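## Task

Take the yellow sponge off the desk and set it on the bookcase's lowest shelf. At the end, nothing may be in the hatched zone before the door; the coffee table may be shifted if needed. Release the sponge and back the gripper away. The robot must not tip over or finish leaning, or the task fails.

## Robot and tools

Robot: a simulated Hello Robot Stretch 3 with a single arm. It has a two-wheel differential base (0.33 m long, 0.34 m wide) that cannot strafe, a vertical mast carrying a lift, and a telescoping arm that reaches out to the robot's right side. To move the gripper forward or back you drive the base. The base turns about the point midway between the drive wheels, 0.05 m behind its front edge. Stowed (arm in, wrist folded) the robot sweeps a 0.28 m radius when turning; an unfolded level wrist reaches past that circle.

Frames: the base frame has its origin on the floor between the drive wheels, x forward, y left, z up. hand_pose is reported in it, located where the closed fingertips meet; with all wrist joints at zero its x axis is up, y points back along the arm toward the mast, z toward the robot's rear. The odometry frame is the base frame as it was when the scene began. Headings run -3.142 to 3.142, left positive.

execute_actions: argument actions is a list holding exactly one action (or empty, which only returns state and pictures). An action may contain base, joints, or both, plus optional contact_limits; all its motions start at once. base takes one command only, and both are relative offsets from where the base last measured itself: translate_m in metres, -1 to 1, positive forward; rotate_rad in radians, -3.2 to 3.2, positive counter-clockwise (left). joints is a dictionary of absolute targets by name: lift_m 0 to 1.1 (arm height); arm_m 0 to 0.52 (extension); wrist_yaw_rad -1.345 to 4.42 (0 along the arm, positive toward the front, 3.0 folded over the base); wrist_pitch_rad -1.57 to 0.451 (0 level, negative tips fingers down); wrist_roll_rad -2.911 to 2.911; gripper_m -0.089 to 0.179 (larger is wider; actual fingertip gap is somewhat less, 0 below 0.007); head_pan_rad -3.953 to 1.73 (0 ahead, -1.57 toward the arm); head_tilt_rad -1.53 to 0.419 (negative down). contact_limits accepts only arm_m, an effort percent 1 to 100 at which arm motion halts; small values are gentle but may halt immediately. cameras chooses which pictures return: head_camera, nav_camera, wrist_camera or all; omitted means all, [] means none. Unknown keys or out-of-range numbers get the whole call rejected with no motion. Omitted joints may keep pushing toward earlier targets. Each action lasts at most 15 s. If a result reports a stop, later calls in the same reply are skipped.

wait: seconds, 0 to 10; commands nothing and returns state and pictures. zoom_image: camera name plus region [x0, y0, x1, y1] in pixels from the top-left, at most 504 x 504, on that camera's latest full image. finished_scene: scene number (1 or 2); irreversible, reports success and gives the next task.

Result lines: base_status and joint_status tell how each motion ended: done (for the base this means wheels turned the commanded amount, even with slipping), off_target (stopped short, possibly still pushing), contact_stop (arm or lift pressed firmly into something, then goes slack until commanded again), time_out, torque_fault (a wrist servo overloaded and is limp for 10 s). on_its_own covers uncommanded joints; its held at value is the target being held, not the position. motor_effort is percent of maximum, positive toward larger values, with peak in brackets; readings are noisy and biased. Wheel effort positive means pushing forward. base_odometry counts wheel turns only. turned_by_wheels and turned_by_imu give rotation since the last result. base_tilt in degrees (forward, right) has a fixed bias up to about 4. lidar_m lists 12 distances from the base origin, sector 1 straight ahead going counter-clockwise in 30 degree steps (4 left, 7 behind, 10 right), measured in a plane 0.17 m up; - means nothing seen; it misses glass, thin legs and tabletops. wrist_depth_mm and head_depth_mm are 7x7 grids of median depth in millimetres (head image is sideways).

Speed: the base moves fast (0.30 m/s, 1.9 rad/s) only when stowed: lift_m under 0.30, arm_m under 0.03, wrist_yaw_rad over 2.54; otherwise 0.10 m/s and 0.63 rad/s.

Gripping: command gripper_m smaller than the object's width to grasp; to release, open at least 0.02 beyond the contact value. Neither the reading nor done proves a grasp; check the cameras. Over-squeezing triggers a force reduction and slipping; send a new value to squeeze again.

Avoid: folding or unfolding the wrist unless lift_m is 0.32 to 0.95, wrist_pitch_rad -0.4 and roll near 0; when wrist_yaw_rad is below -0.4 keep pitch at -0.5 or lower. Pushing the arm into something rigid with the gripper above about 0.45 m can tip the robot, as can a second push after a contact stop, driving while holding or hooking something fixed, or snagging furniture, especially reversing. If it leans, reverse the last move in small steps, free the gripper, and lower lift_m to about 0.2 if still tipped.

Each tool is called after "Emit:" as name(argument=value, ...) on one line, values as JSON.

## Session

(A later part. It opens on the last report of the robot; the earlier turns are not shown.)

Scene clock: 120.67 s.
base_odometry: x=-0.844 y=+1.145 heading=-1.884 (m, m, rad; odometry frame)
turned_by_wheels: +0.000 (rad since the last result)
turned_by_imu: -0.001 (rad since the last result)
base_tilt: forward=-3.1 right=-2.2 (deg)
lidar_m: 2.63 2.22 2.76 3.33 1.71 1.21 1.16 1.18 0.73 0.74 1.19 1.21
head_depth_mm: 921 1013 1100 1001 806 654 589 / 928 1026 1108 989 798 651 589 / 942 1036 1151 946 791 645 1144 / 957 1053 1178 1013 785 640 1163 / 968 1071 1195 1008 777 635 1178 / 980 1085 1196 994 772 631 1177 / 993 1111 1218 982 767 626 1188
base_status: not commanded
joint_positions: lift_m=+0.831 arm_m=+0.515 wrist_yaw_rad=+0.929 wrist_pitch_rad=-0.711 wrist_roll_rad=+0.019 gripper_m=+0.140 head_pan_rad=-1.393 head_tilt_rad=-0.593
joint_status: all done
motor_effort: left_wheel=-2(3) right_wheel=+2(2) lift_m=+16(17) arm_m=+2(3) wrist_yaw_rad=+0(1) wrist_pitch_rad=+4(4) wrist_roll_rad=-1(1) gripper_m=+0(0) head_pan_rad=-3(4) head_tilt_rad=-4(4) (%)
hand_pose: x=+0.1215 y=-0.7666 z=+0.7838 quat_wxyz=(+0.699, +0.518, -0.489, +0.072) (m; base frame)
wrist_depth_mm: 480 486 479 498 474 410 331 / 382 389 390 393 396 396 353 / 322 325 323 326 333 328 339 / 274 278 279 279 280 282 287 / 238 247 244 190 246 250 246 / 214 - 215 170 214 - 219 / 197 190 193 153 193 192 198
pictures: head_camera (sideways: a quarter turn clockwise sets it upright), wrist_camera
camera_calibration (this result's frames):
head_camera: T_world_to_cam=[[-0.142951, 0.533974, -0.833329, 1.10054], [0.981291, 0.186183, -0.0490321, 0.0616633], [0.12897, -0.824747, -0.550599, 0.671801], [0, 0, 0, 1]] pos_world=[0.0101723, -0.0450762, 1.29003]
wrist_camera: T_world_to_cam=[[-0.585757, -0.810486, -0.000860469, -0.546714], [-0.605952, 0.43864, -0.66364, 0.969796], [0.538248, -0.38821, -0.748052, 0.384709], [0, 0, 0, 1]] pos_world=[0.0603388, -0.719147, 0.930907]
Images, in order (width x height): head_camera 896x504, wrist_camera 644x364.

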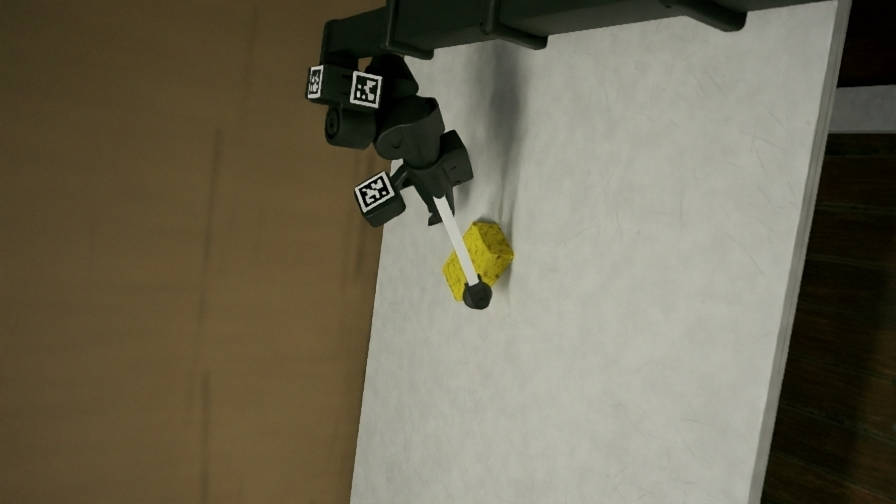

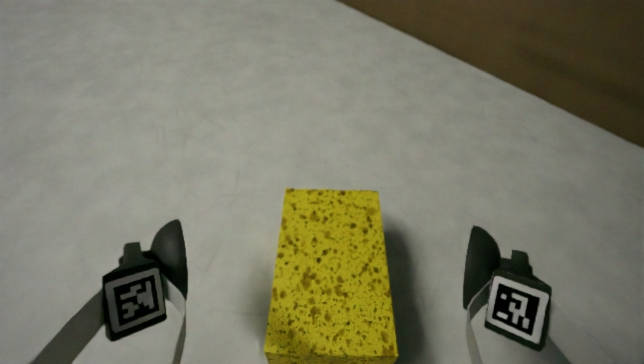

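Emit:
execute_actions(actions=[{"base":{"translate_m":0.012},"joints":{"arm_m":0.52,"lift_m":0.797}}], cameras=["wrist_camera"])

Emit:
execute_actions(actions=[{"joints":{"gripper_m":0.03}}], cameras=["wrist_camera"])

Emit:
execute_actions(actions=[{"joints":{"lift_m":0.86}}], cameras=["wrist_camera","head_camera"])

Scene clock: 133.03 s.
base_odometry: x=-0.848 y=+1.133 heading=-1.884 (m, m, rad; odometry frame)
turned_by_wheels: +0.000 (rad since the last result)
turned_by_imu: -0.001 (rad since the last result)
base_tilt: forward=-3.1 right=-2.2 (deg)
lidar_m: 2.61 2.22 2.74 3.32 1.73 1.22 1.16 1.20 0.73 0.78 1.19 1.20
head_depth_mm: 916 1016 1108 - 780 654 591 / 930 1027 1120 956 799 649 588 / 944 1036 1162 942 791 647 1142 / 953 1056 1176 1009 784 640 1164 / 966 1071 1201 1003 779 638 1178 / 977 1082 1199 988 771 631 1173 / 990 1093 1222 979 764 626 1198
base_status: done
joint_positions: lift_m=+0.798 arm_m=+0.520 wrist_yaw_rad=+0.929 wrist_pitch_rad=-0.711 wrist_roll_rad=+0.019 gripper_m=+0.140 head_pan_rad=-1.393 head_tilt_rad=-0.593
joint_status: all done
motor_effort: left_wheel=-2(3) right_wheel=+2(7) lift_m=+17(18) arm_m=+2(5) wrist_yaw_rad=+1(0) wrist_pitch_rad=+4(4) wrist_roll_rad=-1(1) gripper_m=+0(0) head_pan_rad=-3(3) head_tilt_rad=-3(4) (%)
hand_pose: x=+0.1215 y=-0.7716 z=+0.7508 quat_wxyz=(+0.699, +0.518, -0.489, +0.072) (m; base frame)
wrist_depth_mm: 408 404 409 417 415 390 331 / 323 324 328 330 339 338 334 / 272 270 274 274 276 276 277 / 231 233 233 172 230 236 238 / 203 207 204 152 196 211 209 / 180 - 182 136 142 - 185 / - 159 163 121 126 162 165
pictures: wrist_camera
camera_calibration (this result's frames):
wrist_camera: T_world_to_cam=[[-0.585757, -0.810486, -0.000862215, -0.550793], [-0.606005, 0.43868, -0.663564, 0.950044], [0.538188, -0.388165, -0.748119, 0.358173], [0, 0, 0, 1]] pos_world=[0.0603357, -0.724145, 0.897896]
Images, in order (width x height): wrist_camera 644x364.

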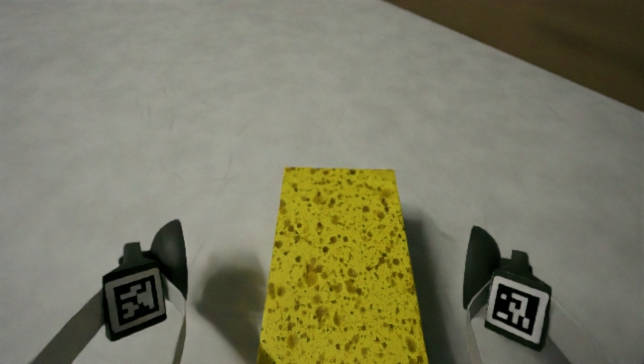

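Scene clock: 134.63 s.
base_odometry: x=-0.848 y=+1.133 heading=-1.884 (m, m, rad; odometry frame)
turned_by_wheels: +0.000 (rad since the last result)
turned_by_imu: +0.000 (rad since the last result)
base_tilt: forward=-3.1 right=-2.2 (deg)
lidar_m: 2.61 2.22 2.74 3.34 1.73 1.22 1.17 1.20 0.73 0.78 1.19 1.20
head_depth_mm: 916 1011 1113 - 778 654 590 / 927 1028 1119 957 800 648 589 / 946 1037 1157 945 790 646 1148 / 956 1055 1181 1020 785 639 1164 / 966 1072 1189 1002 774 635 1180 / 983 1090 1197 992 772 628 1176 / 991 1097 1223 985 765 626 1187
base_status: not commanded
joint_positions: lift_m=+0.798 arm_m=+0.520 wrist_yaw_rad=+0.929 wrist_pitch_rad=-0.711 wrist_roll_rad=+0.019 gripper_m=+0.031 head_pan_rad=-1.393 head_tilt_rad=-0.593
joint_status: all done
motor_effort: left_wheel=-2(2) right_wheel=+2(2) lift_m=+17(16) arm_m=+2(2) wrist_yaw_rad=+1(0) wrist_pitch_rad=+4(4) wrist_roll_rad=-1(1) gripper_m=-13(89) head_pan_rad=-4(3) head_tilt_rad=-4(4) (%)
hand_pose: x=+0.1215 y=-0.7716 z=+0.7508 quat_wxyz=(+0.699, +0.518, -0.489, +0.072) (m; base frame)
wrist_depth_mm: 403 408 407 414 418 393 326 / 319 324 326 325 335 334 334 / 270 269 272 276 279 278 282 / 231 232 232 172 235 236 237 / 203 201 204 151 201 207 207 / 180 181 136 133 133 184 184 / 162 162 156 120 141 165 166
pictures: wrist_camera
camera_calibration (this result's frames):
wrist_camera: T_world_to_cam=[[-0.585757, -0.810486, -0.000865015, -0.550791], [-0.606104, 0.438753, -0.663425, 0.94996], [0.538077, -0.388082, -0.748242, 0.358342], [0, 0, 0, 1]] pos_world=[0.06033, -0.72414, 0.897877]
Images, in order (width x height): wrist_camera 644x364.

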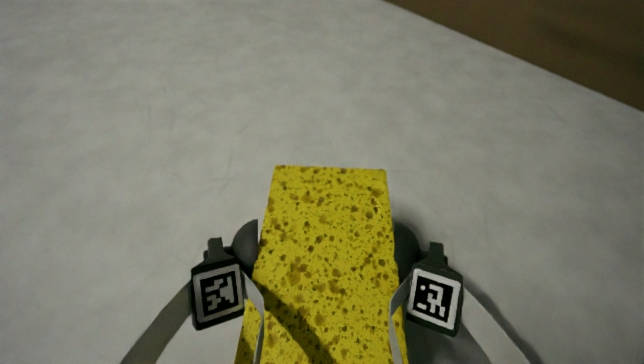

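Scene clock: 136.03 s.
base_odometry: x=-0.848 y=+1.133 heading=-1.884 (m, m, rad; odometry frame)
turned_by_wheels: +0.000 (rad since the last result)
turned_by_imu: +0.000 (rad since the last result)
base_tilt: forward=-3.1 right=-2.2 (deg)
lidar_m: 2.62 2.21 2.74 3.33 1.73 1.22 1.17 1.20 0.73 0.78 1.19 1.20
head_depth_mm: 917 1012 1083 1050 803 653 590 / 934 1024 - 998 801 649 588 / 941 1035 1138 978 793 645 1146 / 952 1054 1174 905 784 640 1166 / 971 1071 1191 1001 779 635 1180 / 978 1086 1197 991 772 631 1177 / 996 1101 1222 978 767 627 1192
base_status: not commanded
joint_positions: lift_m=+0.859 arm_m=+0.520 wrist_yaw_rad=+0.929 wrist_pitch_rad=-0.712 wrist_roll_rad=+0.019 gripper_m=+0.031 head_pan_rad=-1.393 head_tilt_rad=-0.593
joint_status: all done
motor_effort: left_wheel=-2(2) right_wheel=+2(2) lift_m=+37(39) arm_m=+2(3) wrist_yaw_rad=+1(1) wrist_pitch_rad=+4(4) wrist_roll_rad=-1(1) gripper_m=-13(14) head_pan_rad=-4(3) head_tilt_rad=-3(4) (%)
hand_pose: x=+0.1214 y=-0.7715 z=+0.8126 quat_wxyz=(+0.699, +0.518, -0.488, +0.072) (m; base frame)
wrist_depth_mm: 547 544 550 559 502 397 331 / 436 446 441 446 449 424 347 / 364 366 365 372 373 369 373 / 316 315 314 173 317 326 322 / 271 278 280 151 276 280 280 / 245 244 136 134 134 249 250 / 218 221 211 120 170 222 224
pictures: head_camera (sideways: a quarter turn clockwise sets it upright), wrist_camera
camera_calibration (this result's frames):
head_camera: T_world_to_cam=[[-0.142951, 0.533974, -0.833329, 1.10054], [0.981291, 0.186183, -0.0490321, 0.0616633], [0.12897, -0.824747, -0.550599, 0.671801], [0, 0, 0, 1]] pos_world=[0.0101723, -0.0450762, 1.29003]
wrist_camera: T_world_to_cam=[[-0.585758, -0.810486, -0.000878846, -0.550724], [-0.606574, 0.439104, -0.662764, 0.990635], [0.537547, -0.387686, -0.748828, 0.405545], [0, 0, 0, 1]] pos_world=[0.0603028, -0.724122, 0.959757]
Images, in order (width x height): head_camera 896x504, wrist_camera 644x364.

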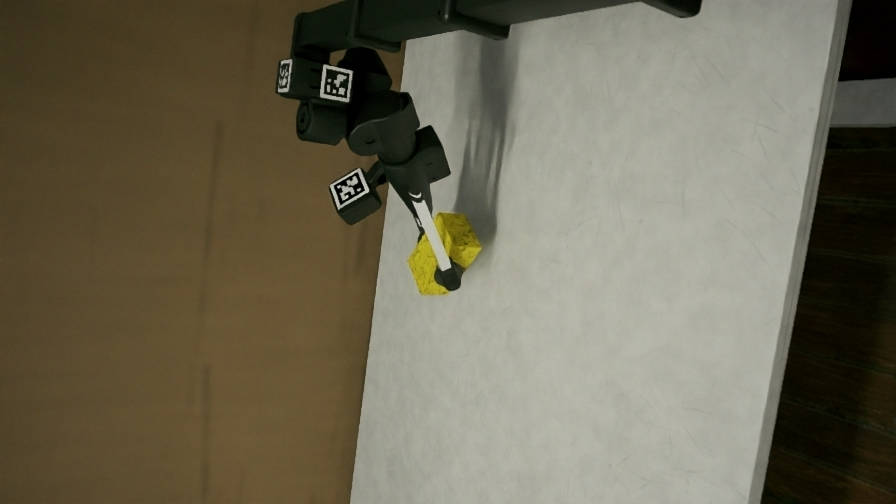

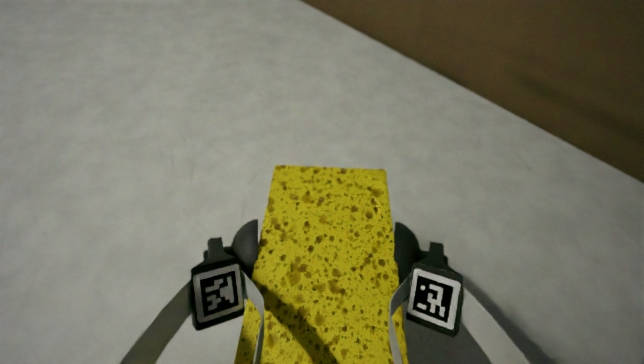

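Emit:
execute_actions(actions=[{"joints":{"lift_m":0.9,"arm_m":0.0,"wrist_pitch_rad":-0.4,"wrist_yaw_rad":2.9}}], cameras=["nav_camera"])

Emit:
execute_actions(actions=[{"base":{"rotate_rad":1.771},"joints":{"lift_m":0.28,"head_pan_rad":0,"head_tilt_rad":-0.6}}], cameras=["nav_camera"])

Emit:
execute_actions(actions=[{"base":{"translate_m":1.0}}], cameras=[])

Emit:
execute_actions(actions=[{"base":{"translate_m":1.0}}])

Scene clock: 154.30 s.
base_odometry: x=-0.848 y=+1.133 heading=-1.884 (m, m, rad; odometry frame)
turned_by_wheels: +0.000 (rad since the last result)
turned_by_imu: -0.002 (rad since the last result)
base_tilt: forward=-3.1 right=-2.3 (deg)
lidar_m: 2.62 2.21 2.74 3.35 1.73 1.22 1.17 1.19 0.73 0.78 1.19 1.20
head_depth_mm: 919 1009 1124 1058 807 673 - / 932 1021 1140 1038 800 652 - / 944 1035 1161 1024 793 662 - / 958 1053 1177 1015 788 676 - / 966 1071 1192 1001 777 637 - / 983 1086 1196 991 773 629 1179 / 991 1101 1216 980 767 626 1190
base_status: not commanded
joint_positions: lift_m=+0.899 arm_m=+0.001 wrist_yaw_rad=+2.899 wrist_pitch_rad=-0.419 wrist_roll_rad=+0.019 gripper_m=+0.031 head_pan_rad=-1.393 head_tilt_rad=-0.593
joint_status: all done
motor_effort: left_wheel=-2(2) right_wheel=+1(2) lift_m=+37(41) arm_m=-2(2) wrist_yaw_rad=+2(4) wrist_pitch_rad=+7(7) wrist_roll_rad=-1(1) gripper_m=-13(14) head_pan_rad=-3(3) head_tilt_rad=-3(3) (%)
hand_pose: x=+0.0327 y=+0.0718 z=+0.9119 quat_wxyz=(+0.231, +0.710, +0.060, +0.662) (m; base frame)
wrist_depth_mm: - - - - - - - / - - - - - - - / - - - - - - - / - - - 172 - - - / - - - 150 - - - / - - - 134 133 - - / - - 123 120 - - -
pictures: nav_camera (sideways: a quarter turn counterclockwise sets it upright)
camera_calibration (this result's frames):
nav_camera: T_world_to_cam=[[0.109169, -0.571929, 0.813006, -1.02087], [-0.990366, -0.132681, 0.0396472, 0.00360603], [0.0851951, -0.809502, -0.580903, 0.713722], [0, 0, 0, 1]] pos_world=[0.0542129, -0.00562449, 1.24443]
Images, in order (width x height): nav_camera 672x504.

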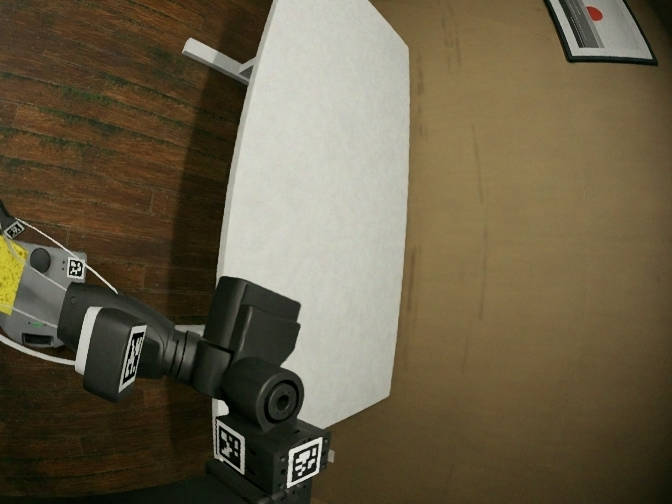

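Scene clock: 160.77 s.
base_odometry: x=-0.848 y=+1.133 heading=-0.113 (m, m, rad; odometry frame)
turned_by_wheels: +1.771 (rad since the last result)
turned_by_imu: +1.773 (rad since the last result)
base_tilt: forward=-3.1 right=-2.3 (deg)
lidar_m: 2.85 1.45 1.18 1.16 1.28 0.73 1.16 1.20 1.20 2.62 2.21 3.69
head_depth_mm: 2920 3201 3328 2342 1798 1462 1231 / 2983 3243 3285 2341 1791 1459 1228 / 2995 3249 3241 2321 1763 1453 1227 / 3012 3237 3184 2273 1761 1433 1216 / 3084 3335 3165 2255 1744 1420 1210 / 2894 3069 2863 2222 1738 1419 1196 / 2244 2348 2494 2218 1720 1414 1196
base_status: done
joint_positions: lift_m=+0.281 arm_m=+0.001 wrist_yaw_rad=+2.899 wrist_pitch_rad=-0.419 wrist_roll_rad=+0.019 gripper_m=+0.031 head_pan_rad=-0.007 head_tilt_rad=-0.593
joint_status: all done
motor_effort: left_wheel=-2(7) right_wheel=+2(6) lift_m=+17(32) arm_m=-2(2) wrist_yaw_rad=+1(2) wrist_pitch_rad=+7(7) wrist_roll_rad=-1(1) gripper_m=-13(13) head_pan_rad=+3(42) head_tilt_rad=-3(3) (%)
hand_pose: x=+0.0327 y=+0.0719 z=+0.2931 quat_wxyz=(+0.231, +0.710, +0.060, +0.662) (m; base frame)
wrist_depth_mm: - - - - - - - / - - - - - - - / - - - - - - - / 760 - 768 172 806 812 815 / 605 - 617 149 610 632 636 / 505 492 - 132 134 524 532 / 443 - 119 119 274 448 455
pictures: nav_camera (sideways: a quarter turn counterclockwise sets it upright)
camera_calibration (this result's frames):
nav_camera: T_world_to_cam=[[0.582252, 0.00231604, 0.813005, -1.02375], [-0.0513907, -0.997891, 0.0396474, -0.00212189], [0.811382, -0.0648656, -0.580906, 0.709296], [0, 0, 0, 1]] pos_world=[0.0204616, 0.0462625, 1.24443]
Images, in order (width x height): nav_camera 672x504.

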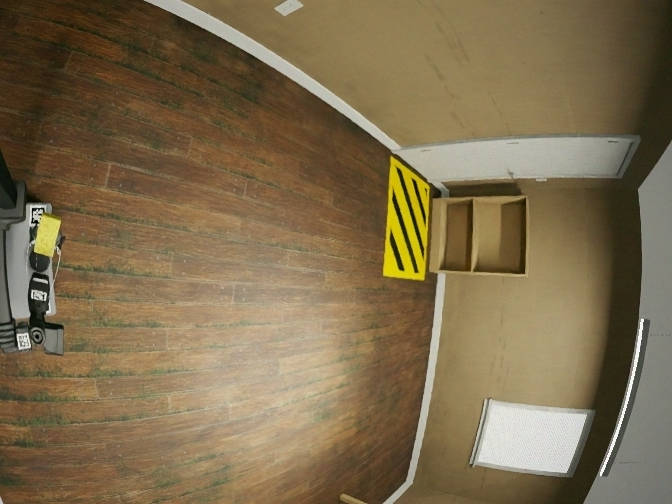

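Scene clock: 165.80 s.
base_odometry: x=+0.146 y=+1.020 heading=-0.113 (m, m, rad; odometry frame)
turned_by_wheels: +0.000 (rad since the last result)
turned_by_imu: -0.002 (rad since the last result)
base_tilt: forward=-3.1 right=-2.3 (deg)
lidar_m: 2.32 1.26 1.02 1.01 1.11 1.72 1.68 2.03 2.79 2.04 2.25 2.66
head_depth_mm: 2125 2309 2585 2340 1813 1458 1240 / 2135 2352 2631 2320 1793 1454 1231 / 2172 2370 2623 2287 1779 1445 1223 / 2165 2383 2588 2275 1769 1439 1213 / 2217 2418 2620 2237 1760 1422 1215 / 2229 2409 2640 2222 1731 1414 1207 / 1949 2061 2164 2117 1718 1416 1193
base_status: done
joint_positions: lift_m=+0.281 arm_m=+0.001 wrist_yaw_rad=+2.899 wrist_pitch_rad=-0.418 wrist_roll_rad=+0.019 gripper_m=+0.031 head_pan_rad=-0.007 head_tilt_rad=-0.593
joint_status: not commanded
motor_effort: left_wheel=-2(6) right_wheel=+2(7) lift_m=+17(17) arm_m=-2(2) wrist_yaw_rad=+1(1) wrist_pitch_rad=+7(7) wrist_roll_rad=-1(1) gripper_m=-13(13) head_pan_rad=+4(3) head_tilt_rad=-3(3) (%)
hand_pose: x=+0.0326 y=+0.0719 z=+0.2931 quat_wxyz=(+0.230, +0.710, +0.060, +0.662) (m; base frame)
wrist_depth_mm: - 904 935 952 962 983 - / - 998 - - - - - / - - - - - - - / 745 - 774 172 792 811 812 / 612 - 616 150 601 631 632 / 512 497 - 133 133 529 528 / 444 - 120 120 271 447 449
pictures: none
No camera images: the call's "cameras" was empty. Leave "cameras" out to get every camera's image.

Scene clock: 170.83 s.
base_odometry: x=+1.140 y=+0.907 heading=-0.113 (m, m, rad; odometry frame)
turned_by_wheels: +0.000 (rad since the last result)
turned_by_imu: -0.002 (rad since the last result)
base_tilt: forward=-3.1 right=-2.3 (deg)
lidar_m: 1.33 1.05 0.87 0.86 0.94 1.46 2.67 2.97 2.31 2.16 2.05 1.66
head_depth_mm: 1323 1441 1614 1789 1818 1466 1242 / 1329 1410 1586 1830 1780 1465 1226 / 1353 1441 1604 1648 1725 1457 1218 / 1361 1463 1626 1845 1720 1436 1217 / 1380 1485 1662 1853 1721 1423 1206 / 1409 1513 1677 1838 1740 1419 1191 / 1435 1375 1567 1813 1709 1411 1195
base_status: done
joint_positions: lift_m=+0.281 arm_m=+0.001 wrist_yaw_rad=+2.899 wrist_pitch_rad=-0.418 wrist_roll_rad=+0.019 gripper_m=+0.031 head_pan_rad=-0.007 head_tilt_rad=-0.594
joint_status: not commanded
motor_effort: left_wheel=-2(7) right_wheel=+2(7) lift_m=+17(17) arm_m=-2(2) wrist_yaw_rad=+1(1) wrist_pitch_rad=+7(7) wrist_roll_rad=-1(1) gripper_m=-14(13) head_pan_rad=+3(3) head_tilt_rad=-4(3) (%)
hand_pose: x=+0.0326 y=+0.0719 z=+0.2931 quat_wxyz=(+0.230, +0.710, +0.060, +0.662) (m; base frame)
wrist_depth_mm: - 782 793 810 833 831 840 / - 831 886 855 893 911 903 / 888 900 923 941 934 971 971 / 777 - 790 171 816 789 804 / 610 - 613 150 602 631 633 / 516 502 - 134 133 520 522 / 445 - 120 120 273 445 441
pictures: head_camera (sideways: a quarter turn clockwise sets it upright), nav_camera (sideways: a quarter turn counterclockwise sets it upright), wrist_camera
camera_calibration (this result's frames):
head_camera: T_world_to_cam=[[-0.551843, -0.0425401, -0.832862, 1.10243], [-0.0030059, 0.998793, -0.0490237, 0.0676566], [0.833943, -0.0245499, -0.551305, 0.668419], [0, 0, 0, 1]] pos_world=[0.0511481, -0.00426782, 1.28999]
nav_camera: T_world_to_cam=[[0.582937, 0.00236777, 0.812514, -1.02311], [-0.0512605, -0.997897, 0.0396848, -0.00217133], [0.810899, -0.0647836, -0.58159, 0.710188], [0, 0, 0, 1]] pos_world=[0.0204086, 0.0462643, 1.24442]
wrist_camera: T_world_to_cam=[[0.974341, -0.225047, 0.0037141, -0.0139129], [-0.115119, -0.51245, -0.850966, 0.329739], [0.19341, 0.828703, -0.525208, 0.249394], [0, 0, 0, 1]] pos_world=[0.00327955, -0.0408301, 0.411632]
Images, in order (width x height): head_camera 896x504, nav_camera 672x504, wrist_camera 644x364.

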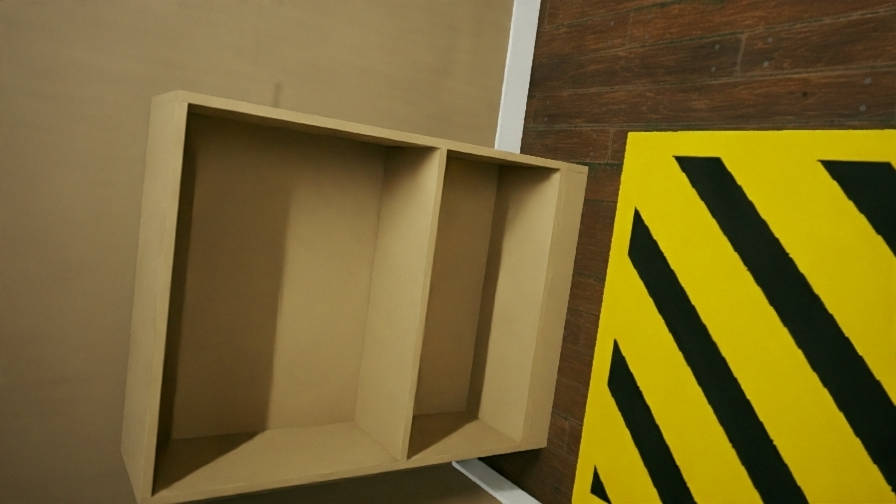

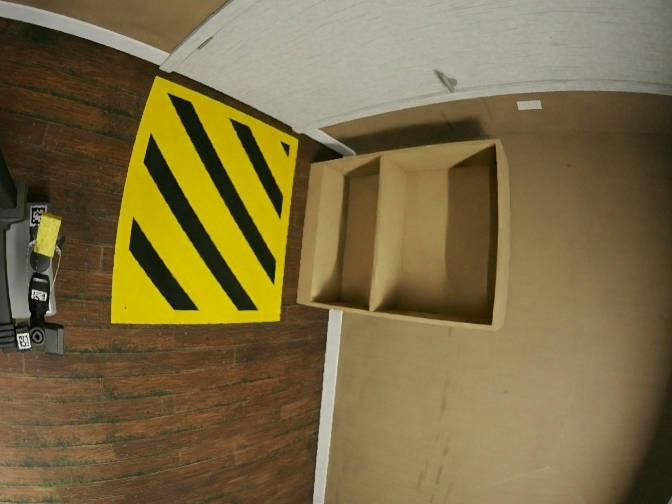

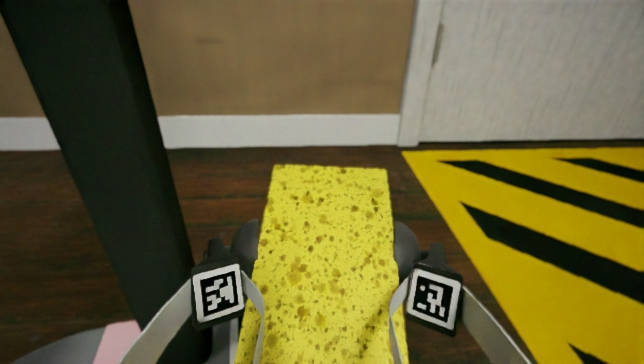

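Emit:
execute_actions(actions=[{"base":{"translate_m":0.78}}], cameras=[])

Emit:
execute_actions(actions=[{"base":{"rotate_rad":1.39},"joints":{"head_pan_rad":-1.57,"head_tilt_rad":-1.0}}], cameras=[])

Emit:
execute_actions(actions=[{"base":{"translate_m":0.17},"joints":{"lift_m":0.335}}], cameras=[])

Emit:
execute_actions(actions=[{"joints":{"wrist_yaw_rad":0.0}}])

Scene clock: 189.40 s.
base_odometry: x=+1.915 y=+0.819 heading=-0.113 (m, m, rad; odometry frame)
turned_by_wheels: +0.000 (rad since the last result)
turned_by_imu: -0.003 (rad since the last result)
base_tilt: forward=-3.0 right=-2.3 (deg)
lidar_m: 0.82 0.79 0.73 0.72 0.79 1.26 3.47 3.79 2.38 2.20 1.09 0.60
head_depth_mm: 680 747 610 845 819 851 1236 / 688 759 605 892 1016 916 1087 / 698 772 629 907 1019 933 1128 / 708 770 619 928 1042 929 1122 / 718 783 649 949 1040 944 1134 / 730 789 638 967 1058 963 1134 / 739 797 667 989 1071 965 1146
base_status: done
joint_positions: lift_m=+0.281 arm_m=+0.001 wrist_yaw_rad=+2.899 wrist_pitch_rad=-0.418 wrist_roll_rad=+0.019 gripper_m=+0.031 head_pan_rad=-0.007 head_tilt_rad=-0.594
joint_status: not commanded
motor_effort: left_wheel=-2(6) right_wheel=+1(9) lift_m=+17(17) arm_m=-2(2) wrist_yaw_rad=+1(1) wrist_pitch_rad=+7(7) wrist_roll_rad=-1(1) gripper_m=-13(13) head_pan_rad=+3(3) head_tilt_rad=-3(3) (%)
hand_pose: x=+0.0326 y=+0.0719 z=+0.2931 quat_wxyz=(+0.230, +0.710, +0.060, +0.662) (m; base frame)
wrist_depth_mm: - 664 684 703 717 724 712 / - 731 727 750 758 800 618 / 763 787 813 824 878 881 699 / 766 - 783 172 792 796 637 / 611 - 622 150 615 636 587 / 517 491 - 133 134 528 522 / 447 - 120 120 272 446 448
pictures: none
No camera images: the call's "cameras" was empty. Leave "cameras" out to get every camera's image.

Scene clock: 191.70 s.
base_odometry: x=+1.915 y=+0.819 heading=+1.277 (m, m, rad; odometry frame)
turned_by_wheels: +1.390 (rad since the last result)
turned_by_imu: +1.387 (rad since the last result)
base_tilt: forward=-3.1 right=-2.3 (deg)
lidar_m: 0.72 0.75 1.02 2.54 4.03 2.39 2.39 1.30 0.60 0.73 0.81 0.76
head_depth_mm: 526 623 1157 1458 1365 1217 1101 / 723 826 824 1443 1344 1215 1114 / 745 883 1042 995 1304 1220 - / 743 879 1035 995 1282 1219 - / 742 883 1023 988 1287 1206 1081 / 743 884 1020 978 1282 1190 1080 / 740 878 1019 970 1270 1187 1070
base_status: done
joint_positions: lift_m=+0.281 arm_m=+0.001 wrist_yaw_rad=+2.899 wrist_pitch_rad=-0.418 wrist_roll_rad=+0.019 gripper_m=+0.031 head_pan_rad=-1.563 head_tilt_rad=-0.988
joint_status: all done
motor_effort: left_wheel=-2(9) right_wheel=+2(9) lift_m=+17(17) arm_m=-2(2) wrist_yaw_rad=+1(1) wrist_pitch_rad=+7(7) wrist_roll_rad=-1(1) gripper_m=-14(14) head_pan_rad=-3(44) head_tilt_rad=-6(32) (%)
hand_pose: x=+0.0326 y=+0.0720 z=+0.2931 quat_wxyz=(+0.230, +0.710, +0.060, +0.662) (m; base frame)
wrist_depth_mm: - - - - - 894 673 / - - - - - 899 646 / - - - - - 909 672 / 777 - 778 172 805 810 700 / 621 - 613 150 602 643 651 / 506 491 - 133 134 527 519 / 451 - 120 119 274 445 448
pictures: none
No camera images: the call's "cameras" was empty. Leave "cameras" out to get every camera's image.

Scene clock: 194.57 s.
base_odometry: x=+1.964 y=+0.982 heading=+1.277 (m, m, rad; odometry frame)
turned_by_wheels: +0.000 (rad since the last result)
turned_by_imu: -0.001 (rad since the last result)
base_tilt: forward=-3.0 right=-2.3 (deg)
lidar_m: 0.55 0.57 0.78 1.96 4.04 2.92 2.54 1.28 0.67 0.82 0.67 0.58
head_depth_mm: 737 878 1013 1000 1352 1220 1106 / 736 878 1047 1013 1304 1216 1113 / 739 875 1043 1006 1299 1225 - / 737 874 1036 994 1292 1219 - / 736 873 1028 989 1282 1209 1079 / 735 876 1020 979 1283 1195 1077 / 735 875 1015 973 1275 1179 1069
base_status: done
joint_positions: lift_m=+0.334 arm_m=+0.001 wrist_yaw_rad=+2.899 wrist_pitch_rad=-0.418 wrist_roll_rad=+0.019 gripper_m=+0.031 head_pan_rad=-1.564 head_tilt_rad=-0.988
joint_status: all done
motor_effort: left_wheel=-2(9) right_wheel=+2(8) lift_m=+38(38) arm_m=-2(2) wrist_yaw_rad=+1(0) wrist_pitch_rad=+7(7) wrist_roll_rad=-1(1) gripper_m=-13(13) head_pan_rad=-3(3) head_tilt_rad=-6(6) (%)
hand_pose: x=+0.0326 y=+0.0720 z=+0.3471 quat_wxyz=(+0.230, +0.710, +0.060, +0.662) (m; base frame)
wrist_depth_mm: - - - - - 693 499 / - - - - - 712 508 / - - - - - 710 511 / 863 - 906 172 875 704 524 / 689 - 695 149 681 692 542 / 578 556 - 133 134 578 541 / 490 491 122 119 299 506 508
pictures: none
No camera images: the call's "cameras" was empty. Leave "cameras" out to get every camera's image.

Scene clock: 197.03 s.
base_odometry: x=+1.964 y=+0.982 heading=+1.277 (m, m, rad; odometry frame)
turned_by_wheels: +0.000 (rad since the last result)
turned_by_imu: -0.001 (rad since the last result)
base_tilt: forward=-3.1 right=-2.3 (deg)
lidar_m: 0.55 0.57 0.78 1.96 4.06 2.92 2.54 1.28 0.67 0.82 0.67 0.58
head_depth_mm: 737 874 1014 1000 1360 1217 1107 / 735 878 1050 1010 1305 1215 1109 / 737 878 1043 1000 1295 1228 - / 737 874 1032 993 1268 1247 - / 735 876 1028 984 1285 1192 1085 / 734 875 1019 983 1278 1190 1076 / 734 875 1011 975 1278 1182 1072
base_status: not commanded
joint_positions: lift_m=+0.334 arm_m=+0.001 wrist_yaw_rad=+0.002 wrist_pitch_rad=-0.418 wrist_roll_rad=+0.019 gripper_m=+0.031 head_pan_rad=-1.564 head_tilt_rad=-0.988
joint_status: all done
motor_effort: left_wheel=-2(2) right_wheel=+2(2) lift_m=+38(38) arm_m=-2(2) wrist_yaw_rad=-3(1) wrist_pitch_rad=+7(6) wrist_roll_rad=-1(1) gripper_m=-13(13) head_pan_rad=-3(3) head_tilt_rad=-6(6) (%)
hand_pose: x=-0.0211 y=-0.3702 z=+0.3471 quat_wxyz=(+0.686, +0.146, -0.698, -0.148) (m; base frame)
wrist_depth_mm: 482 508 516 512 509 513 405 / 503 548 556 563 556 550 407 / 494 599 596 610 605 591 409 / 501 649 640 173 642 597 405 / 493 541 557 150 533 542 442 / 452 452 136 134 133 472 560 / 474 472 464 120 299 489 504
pictures: head_camera (sideways: a quarter turn clockwise sets it upright), nav_camera (sideways: a quarter turn counterclockwise sets it upright), wrist_camera
camera_calibration (this result's frames):
head_camera: T_world_to_cam=[[-0.0523565, 0.828787, -0.557109, 0.740021], [0.99852, 0.035214, -0.0414535, 0.0516681], [-0.014738, -0.558455, -0.829404, 1.03529], [0, 0, 0, 1]] pos_world=[0.00241149, -0.0369759, 1.27309]
nav_camera: T_world_to_cam=[[0.0125544, -0.850224, 0.526271, -0.64663], [-0.998387, 0.0184833, 0.0536778, -0.014587], [-0.0553654, -0.526097, -0.848621, 1.06275], [0, 0, 0, 1]] pos_world=[0.0523939, 0.00959601, 1.24295]
wrist_camera: T_world_to_cam=[[-0.999844, -0.0172705, 0.00371637, -0.0260356], [-0.0122283, 0.524777, -0.851152, 0.529203], [0.0127496, -0.851065, -0.524906, 0.0288083], [0, 0, 0, 1]] pos_world=[-0.0199276, -0.253645, 0.46565]
Images, in order (width x height): head_camera 896x504, nav_camera 672x504, wrist_camera 644x364.

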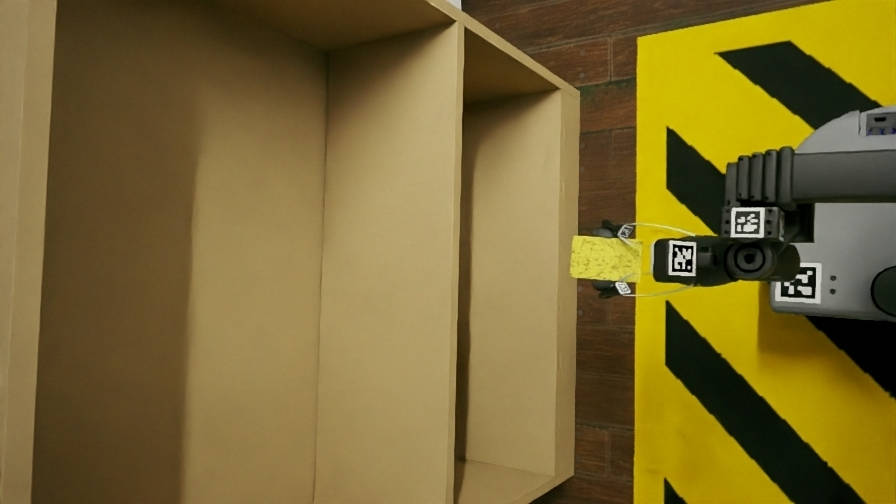

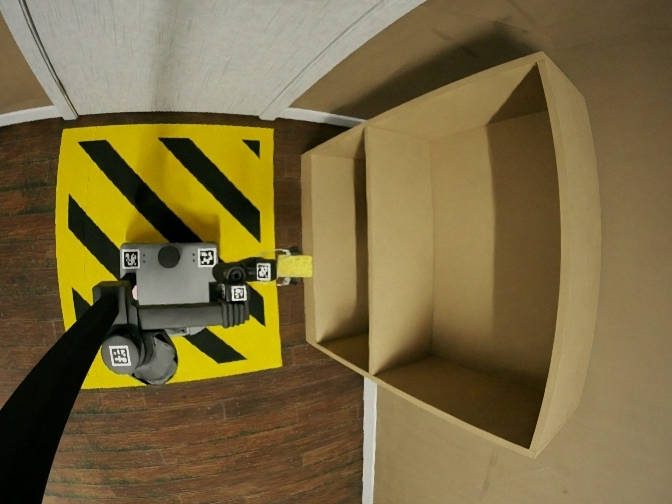

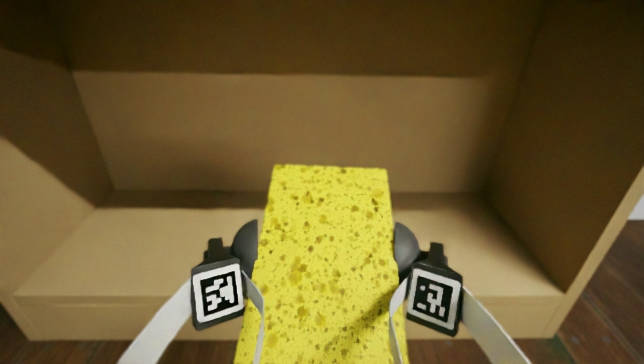

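Emit:
execute_actions(actions=[{"joints":{"wrist_pitch_rad":-0.7,"lift_m":0.25,"arm_m":0.12}}], cameras=[])

Emit:
execute_actions(actions=[{"joints":{"arm_m":0.34,"lift_m":0.22}}])

Scene clock: 206.97 s.
base_odometry: x=+1.964 y=+0.982 heading=+1.277 (m, m, rad; odometry frame)
turned_by_wheels: +0.000 (rad since the last result)
turned_by_imu: -0.001 (rad since the last result)
base_tilt: forward=-3.0 right=-2.3 (deg)
lidar_m: 0.56 0.57 0.78 1.96 4.05 2.92 2.54 1.29 0.67 0.82 0.67 0.58
head_depth_mm: 738 878 1012 996 1355 1216 1102 / 737 877 1047 1010 1308 1215 1112 / 737 875 1040 1002 1302 1210 - / 736 879 1037 993 1280 1167 - / 735 876 1030 982 1284 1194 1080 / 737 874 1019 978 1286 1188 1078 / 734 874 1008 977 1276 1184 1070
base_status: not commanded
joint_positions: lift_m=+0.251 arm_m=+0.120 wrist_yaw_rad=+0.001 wrist_pitch_rad=-0.712 wrist_roll_rad=+0.019 gripper_m=+0.031 head_pan_rad=-1.564 head_tilt_rad=-0.988
joint_status: all done
motor_effort: left_wheel=-2(2) right_wheel=+2(2) lift_m=+16(34) arm_m=+2(2) wrist_yaw_rad=-1(1) wrist_pitch_rad=+4(5) wrist_roll_rad=-1(1) gripper_m=-13(13) head_pan_rad=-3(3) head_tilt_rad=-6(6) (%)
hand_pose: x=-0.0215 y=-0.4429 z=+0.2036 quat_wxyz=(+0.657, +0.244, -0.669, -0.249) (m; base frame)
wrist_depth_mm: 437 440 434 441 442 435 395 / 453 462 467 474 478 479 397 / 385 389 391 387 397 394 380 / 329 329 334 172 336 338 338 / 334 337 327 150 317 343 352 / 359 359 137 134 134 367 372 / 319 326 312 120 219 325 328
pictures: none
No camera images: the call's "cameras" was empty. Leave "cameras" out to get every camera's image.

Scene clock: 209.83 s.
base_odometry: x=+1.964 y=+0.982 heading=+1.277 (m, m, rad; odometry frame)
turned_by_wheels: +0.000 (rad since the last result)
turned_by_imu: -0.001 (rad since the last result)
base_tilt: forward=-3.1 right=-2.2 (deg)
lidar_m: 0.56 0.57 0.78 1.96 4.05 2.93 2.54 1.28 0.67 0.61 0.67 0.58
head_depth_mm: 738 875 1013 999 1358 1223 1099 / 738 876 1042 1014 1311 1216 1111 / 738 873 1037 1001 1299 1207 - / 735 875 1034 974 1292 1201 - / 734 874 1029 986 1286 1196 1082 / 733 877 1017 978 1282 1183 1080 / 734 874 1014 974 1271 1186 1075
base_status: not commanded
joint_positions: lift_m=+0.221 arm_m=+0.340 wrist_yaw_rad=+0.000 wrist_pitch_rad=-0.712 wrist_roll_rad=+0.019 gripper_m=+0.031 head_pan_rad=-1.564 head_tilt_rad=-0.988
joint_status: all done
motor_effort: left_wheel=-2(2) right_wheel=+2(2) lift_m=+17(16) arm_m=+3(1) wrist_yaw_rad=+0(1) wrist_pitch_rad=+4(5) wrist_roll_rad=-1(1) gripper_m=-13(13) head_pan_rad=-3(3) head_tilt_rad=-6(6) (%)
hand_pose: x=-0.0215 y=-0.6628 z=+0.1735 quat_wxyz=(+0.657, +0.245, -0.669, -0.249) (m; base frame)
wrist_depth_mm: 224 226 226 227 230 230 231 / 254 255 256 258 260 258 262 / 292 294 293 296 298 301 301 / 288 290 290 172 295 298 297 / 251 253 251 150 252 257 260 / 225 226 136 133 134 230 230 / 203 202 196 120 162 207 207
pictures: head_camera (sideways: a quarter turn clockwise sets it upright), nav_camera (sideways: a quarter turn counterclockwise sets it upright), wrist_camera
camera_calibration (this result's frames):
head_camera: T_world_to_cam=[[-0.0523565, 0.828787, -0.557109, 0.740021], [0.99852, 0.035214, -0.0414535, 0.0516681], [-0.014738, -0.558455, -0.829404, 1.03529], [0, 0, 0, 1]] pos_world=[0.00241149, -0.0369759, 1.27309]
nav_camera: T_world_to_cam=[[0.0125544, -0.850224, 0.526271, -0.646631], [-0.998387, 0.0184833, 0.0536778, -0.014587], [-0.0553654, -0.526097, -0.848621, 1.06275], [0, 0, 0, 1]] pos_world=[0.0523939, 0.00959601, 1.24295]
wrist_camera: T_world_to_cam=[[-0.999873, -0.0158952, -0.000887519, -0.0291443], [-0.0113221, 0.749186, -0.662263, 0.650939], [0.0111917, -0.662169, -0.749271, -0.147275], [0, 0, 0, 1]] pos_world=[-0.0201223, -0.585659, 0.320718]
Images, in order (width x height): head_camera 896x504, nav_camera 672x504, wrist_camera 644x364.

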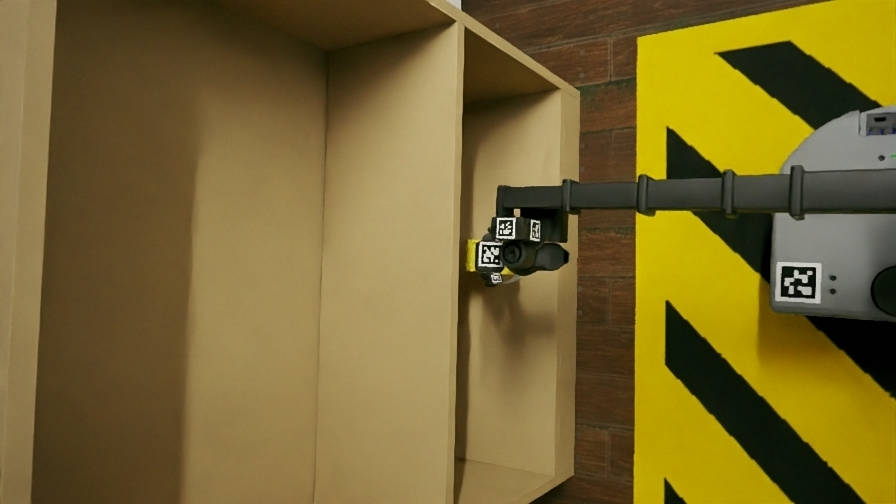

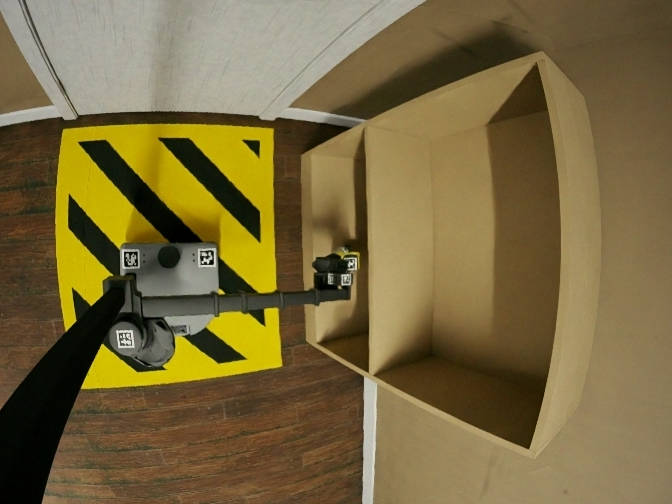

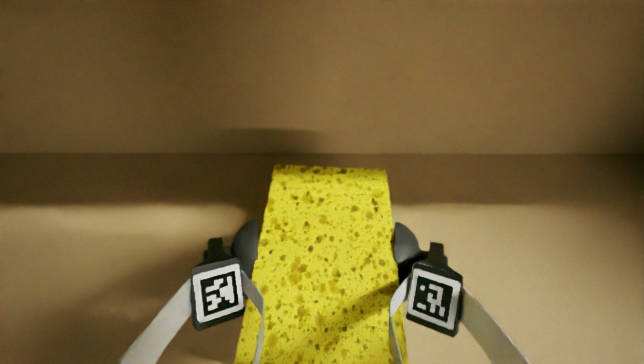

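Depth must go 292→233: lower 0.044.

Emit:
execute_actions(actions=[{"joints":{"lift_m":0.178}}], cameras=[])

Emit:
execute_actions(actions=[{"joints":{"gripper_m":0.12}}], cameras=["wrist_camera"])

Emit:
execute_actions(actions=[{"joints":{"lift_m":0.25}}], cameras=[])

Emit:
execute_actions(actions=[{"joints":{"arm_m":0.0},"base":{"translate_m":-0.95}}])

Scene clock: 218.83 s.
base_odometry: x=+1.964 y=+0.982 heading=+1.277 (m, m, rad; odometry frame)
turned_by_wheels: +0.000 (rad since the last result)
turned_by_imu: -0.001 (rad since the last result)
base_tilt: forward=-3.1 right=-2.3 (deg)
lidar_m: 0.55 0.57 0.78 1.95 4.06 2.92 2.54 1.28 0.67 0.82 0.67 0.58
head_depth_mm: 737 878 1010 997 1355 1218 1099 / 737 875 1041 1006 1307 1216 1115 / 736 878 1038 1001 1303 1200 - / 734 877 1038 993 1307 1198 - / 733 873 1026 987 1282 1190 1087 / 737 876 1023 982 1281 1187 1076 / 735 873 1012 970 1276 1181 1076
base_status: not commanded
joint_positions: lift_m=+0.179 arm_m=+0.340 wrist_yaw_rad=+0.000 wrist_pitch_rad=-0.712 wrist_roll_rad=+0.019 gripper_m=+0.031 head_pan_rad=-1.564 head_tilt_rad=-0.988
joint_status: all done
motor_effort: left_wheel=-2(3) right_wheel=+2(2) lift_m=+17(16) arm_m=+2(2) wrist_yaw_rad=+0(1) wrist_pitch_rad=+5(4) wrist_roll_rad=-1(1) gripper_m=-13(14) head_pan_rad=-3(3) head_tilt_rad=-7(6) (%)
hand_pose: x=-0.0215 y=-0.6628 z=+0.1315 quat_wxyz=(+0.657, +0.245, -0.669, -0.249) (m; base frame)
wrist_depth_mm: 223 226 227 229 230 230 231 / 254 257 257 257 257 259 258 / 273 270 275 277 277 282 280 / 232 234 234 173 238 239 241 / 205 203 205 150 204 207 210 / 182 181 136 133 133 186 185 / 163 163 157 120 142 166 166
pictures: none
No camera images: the call's "cameras" was empty. Leave "cameras" out to get every camera's image.

Scene clock: 220.23 s.
base_odometry: x=+1.964 y=+0.982 heading=+1.277 (m, m, rad; odometry frame)
turned_by_wheels: +0.000 (rad since the last result)
turned_by_imu: +0.000 (rad since the last result)
base_tilt: forward=-3.1 right=-2.3 (deg)
lidar_m: 0.56 0.57 0.78 1.95 4.03 2.93 2.54 1.28 0.68 0.82 0.67 0.58
head_depth_mm: 737 876 1009 994 1352 1218 1103 / 737 873 1044 1008 1309 1211 1113 / 737 878 1045 1000 1298 1205 - / 736 876 1029 995 1296 1203 - / 737 874 1026 985 1282 1194 1078 / 736 872 1026 982 1277 1186 1071 / 738 876 1012 975 1270 1185 1072
base_status: not commanded
joint_positions: lift_m=+0.179 arm_m=+0.340 wrist_yaw_rad=+0.000 wrist_pitch_rad=-0.712 wrist_roll_rad=+0.019 gripper_m=+0.120 head_pan_rad=-1.564 head_tilt_rad=-0.988
joint_status: all done
motor_effort: left_wheel=-2(2) right_wheel=+2(2) lift_m=+17(17) arm_m=+2(2) wrist_yaw_rad=+0(0) wrist_pitch_rad=+4(4) wrist_roll_rad=-1(1) gripper_m=+0(83) head_pan_rad=-4(3) head_tilt_rad=-6(6) (%)
hand_pose: x=-0.0215 y=-0.6628 z=+0.1315 quat_wxyz=(+0.657, +0.245, -0.669, -0.249) (m; base frame)
wrist_depth_mm: 223 226 226 227 229 231 229 / 253 255 255 256 259 262 260 / 271 273 274 276 280 279 279 / 230 234 234 175 238 239 239 / 204 203 206 153 202 209 210 / 181 186 175 136 180 189 186 / 167 160 158 123 160 163 167
pictures: wrist_camera
camera_calibration (this result's frames):
wrist_camera: T_world_to_cam=[[-0.999873, -0.0158943, -0.000887569, -0.0291812], [-0.0113214, 0.749187, -0.662262, 0.623129], [0.0111911, -0.662168, -0.749272, -0.178754], [0, 0, 0, 1]] pos_world=[-0.0201224, -0.585669, 0.278713]
Images, in order (width x height): wrist_camera 644x364.

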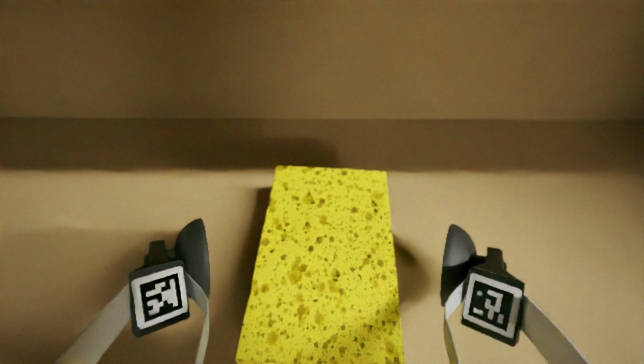

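Scene clock: 221.73 s.
base_odometry: x=+1.964 y=+0.982 heading=+1.277 (m, m, rad; odometry frame)
turned_by_wheels: +0.000 (rad since the last result)
turned_by_imu: +0.000 (rad since the last result)
base_tilt: forward=-3.0 right=-2.3 (deg)
lidar_m: 0.55 0.57 0.78 1.96 4.03 2.93 2.54 1.29 0.68 0.82 0.67 0.58
head_depth_mm: 737 876 1010 998 1354 1217 1106 / 738 875 1044 1010 1304 1206 1113 / 737 876 1041 1000 1298 1209 - / 738 873 1033 974 1293 1202 - / 735 875 1023 983 1291 1191 1080 / 735 873 1019 978 1275 1190 1073 / 734 869 1008 971 1270 1187 1075
base_status: not commanded
joint_positions: lift_m=+0.249 arm_m=+0.340 wrist_yaw_rad=+0.000 wrist_pitch_rad=-0.712 wrist_roll_rad=+0.019 gripper_m=+0.120 head_pan_rad=-1.564 head_tilt_rad=-0.988
joint_status: all done
motor_effort: left_wheel=-2(2) right_wheel=+2(2) lift_m=+38(40) arm_m=+2(2) wrist_yaw_rad=+0(1) wrist_pitch_rad=+4(5) wrist_roll_rad=-1(1) gripper_m=+0(0) head_pan_rad=-3(4) head_tilt_rad=-6(6) (%)
hand_pose: x=-0.0215 y=-0.6628 z=+0.2024 quat_wxyz=(+0.657, +0.245, -0.669, -0.249) (m; base frame)
wrist_depth_mm: 225 225 227 227 228 228 229 / 255 254 256 256 260 256 262 / 293 293 294 294 299 300 303 / 319 325 324 330 331 331 331 / 285 290 287 290 289 296 295 / 254 260 255 211 257 266 261 / 233 225 230 189 233 226 235
pictures: none
No camera images: the call's "cameras" was empty. Leave "cameras" out to get every camera's image.

Scene clock: 232.50 s.
base_odometry: x=+1.688 y=+0.073 heading=+1.276 (m, m, rad; odometry frame)
turned_by_wheels: +0.000 (rad since the last result)
turned_by_imu: -0.001 (rad since the last result)
base_tilt: forward=-3.0 right=-2.3 (deg)
lidar_m: 1.51 1.55 2.09 3.48 3.33 1.64 2.26 1.33 0.95 0.91 0.81 0.81
head_depth_mm: 819 971 1200 1472 1364 1216 1108 / 821 973 1200 1463 1354 1209 1112 / 818 971 1197 1472 1334 1223 - / 819 976 1198 1451 1336 1240 - / 817 968 1189 1445 1323 1191 1080 / 817 969 1195 1435 1323 1190 1077 / 815 970 1192 1438 1312 1180 1074
base_status: done
joint_positions: lift_m=+0.249 arm_m=+0.001 wrist_yaw_rad=+0.000 wrist_pitch_rad=-0.712 wrist_roll_rad=+0.019 gripper_m=+0.120 head_pan_rad=-1.564 head_tilt_rad=-0.988
joint_status: all done
motor_effort: left_wheel=-2(6) right_wheel=+2(3) lift_m=+38(38) arm_m=-2(2) wrist_yaw_rad=+0(0) wrist_pitch_rad=+5(4) wrist_roll_rad=-1(1) gripper_m=+0(0) head_pan_rad=-3(3) head_tilt_rad=-6(6) (%)
hand_pose: x=-0.0215 y=-0.3240 z=+0.2024 quat_wxyz=(+0.657, +0.245, -0.669, -0.249) (m; base frame)
wrist_depth_mm: 611 629 627 639 638 634 643 / 633 647 652 642 657 673 672 / 546 539 541 548 555 551 548 / 455 461 468 471 463 469 480 / 401 407 409 403 410 417 418 / 360 365 362 364 361 373 369 / 326 317 325 329 324 319 333
pictures: head_camera (sideways: a quarter turn clockwise sets it upright), nav_camera (sideways: a quarter turn counterclockwise sets it upright), wrist_camera
camera_calibration (this result's frames):
head_camera: T_world_to_cam=[[-0.0523566, 0.828787, -0.557109, 0.740021], [0.99852, 0.0352141, -0.0414535, 0.0516681], [-0.014738, -0.558455, -0.829404, 1.03529], [0, 0, 0, 1]] pos_world=[0.00241149, -0.0369759, 1.27309]
nav_camera: T_world_to_cam=[[0.0125545, -0.850224, 0.526271, -0.64663], [-0.998387, 0.0184832, 0.0536778, -0.014587], [-0.0553653, -0.526097, -0.848621, 1.06275], [0, 0, 0, 1]] pos_world=[0.0523939, 0.00959602, 1.24295]
wrist_camera: T_world_to_cam=[[-0.999873, -0.0158952, -0.00088748, -0.0237327], [-0.0113222, 0.749187, -0.662262, 0.416273], [0.0111917, -0.662168, -0.749272, 0.0987972], [0, 0, 0, 1]] pos_world=[-0.0201223, -0.246823, 0.349686]
Images, in order (width x height): head_camera 896x504, nav_camera 672x504, wrist_camera 644x364.

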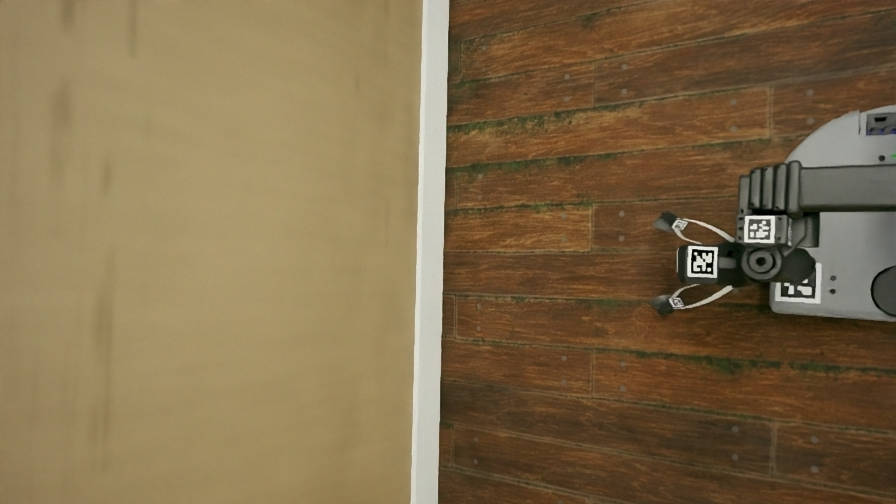

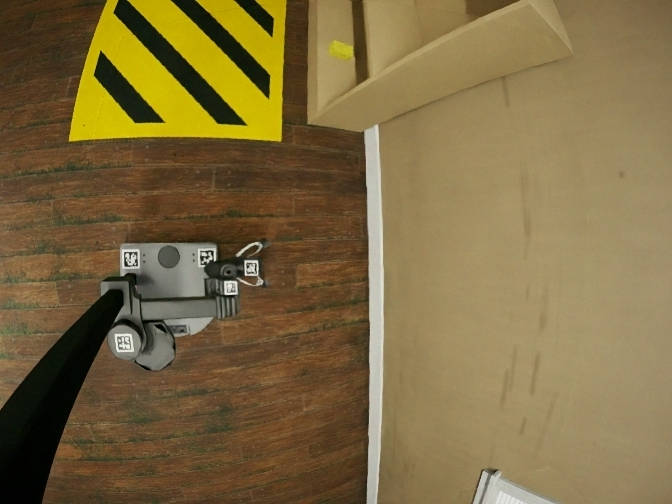

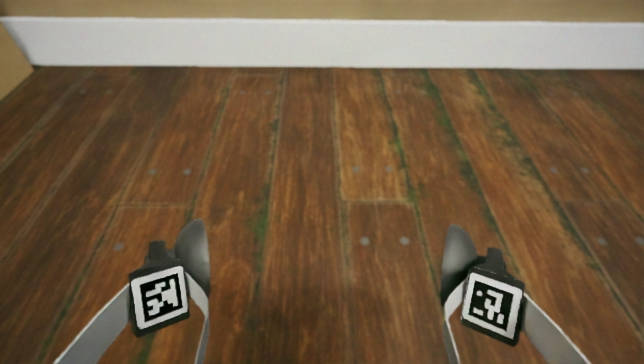

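Emit:
finished_scene(scene=1)

The scene is finished: the task was done.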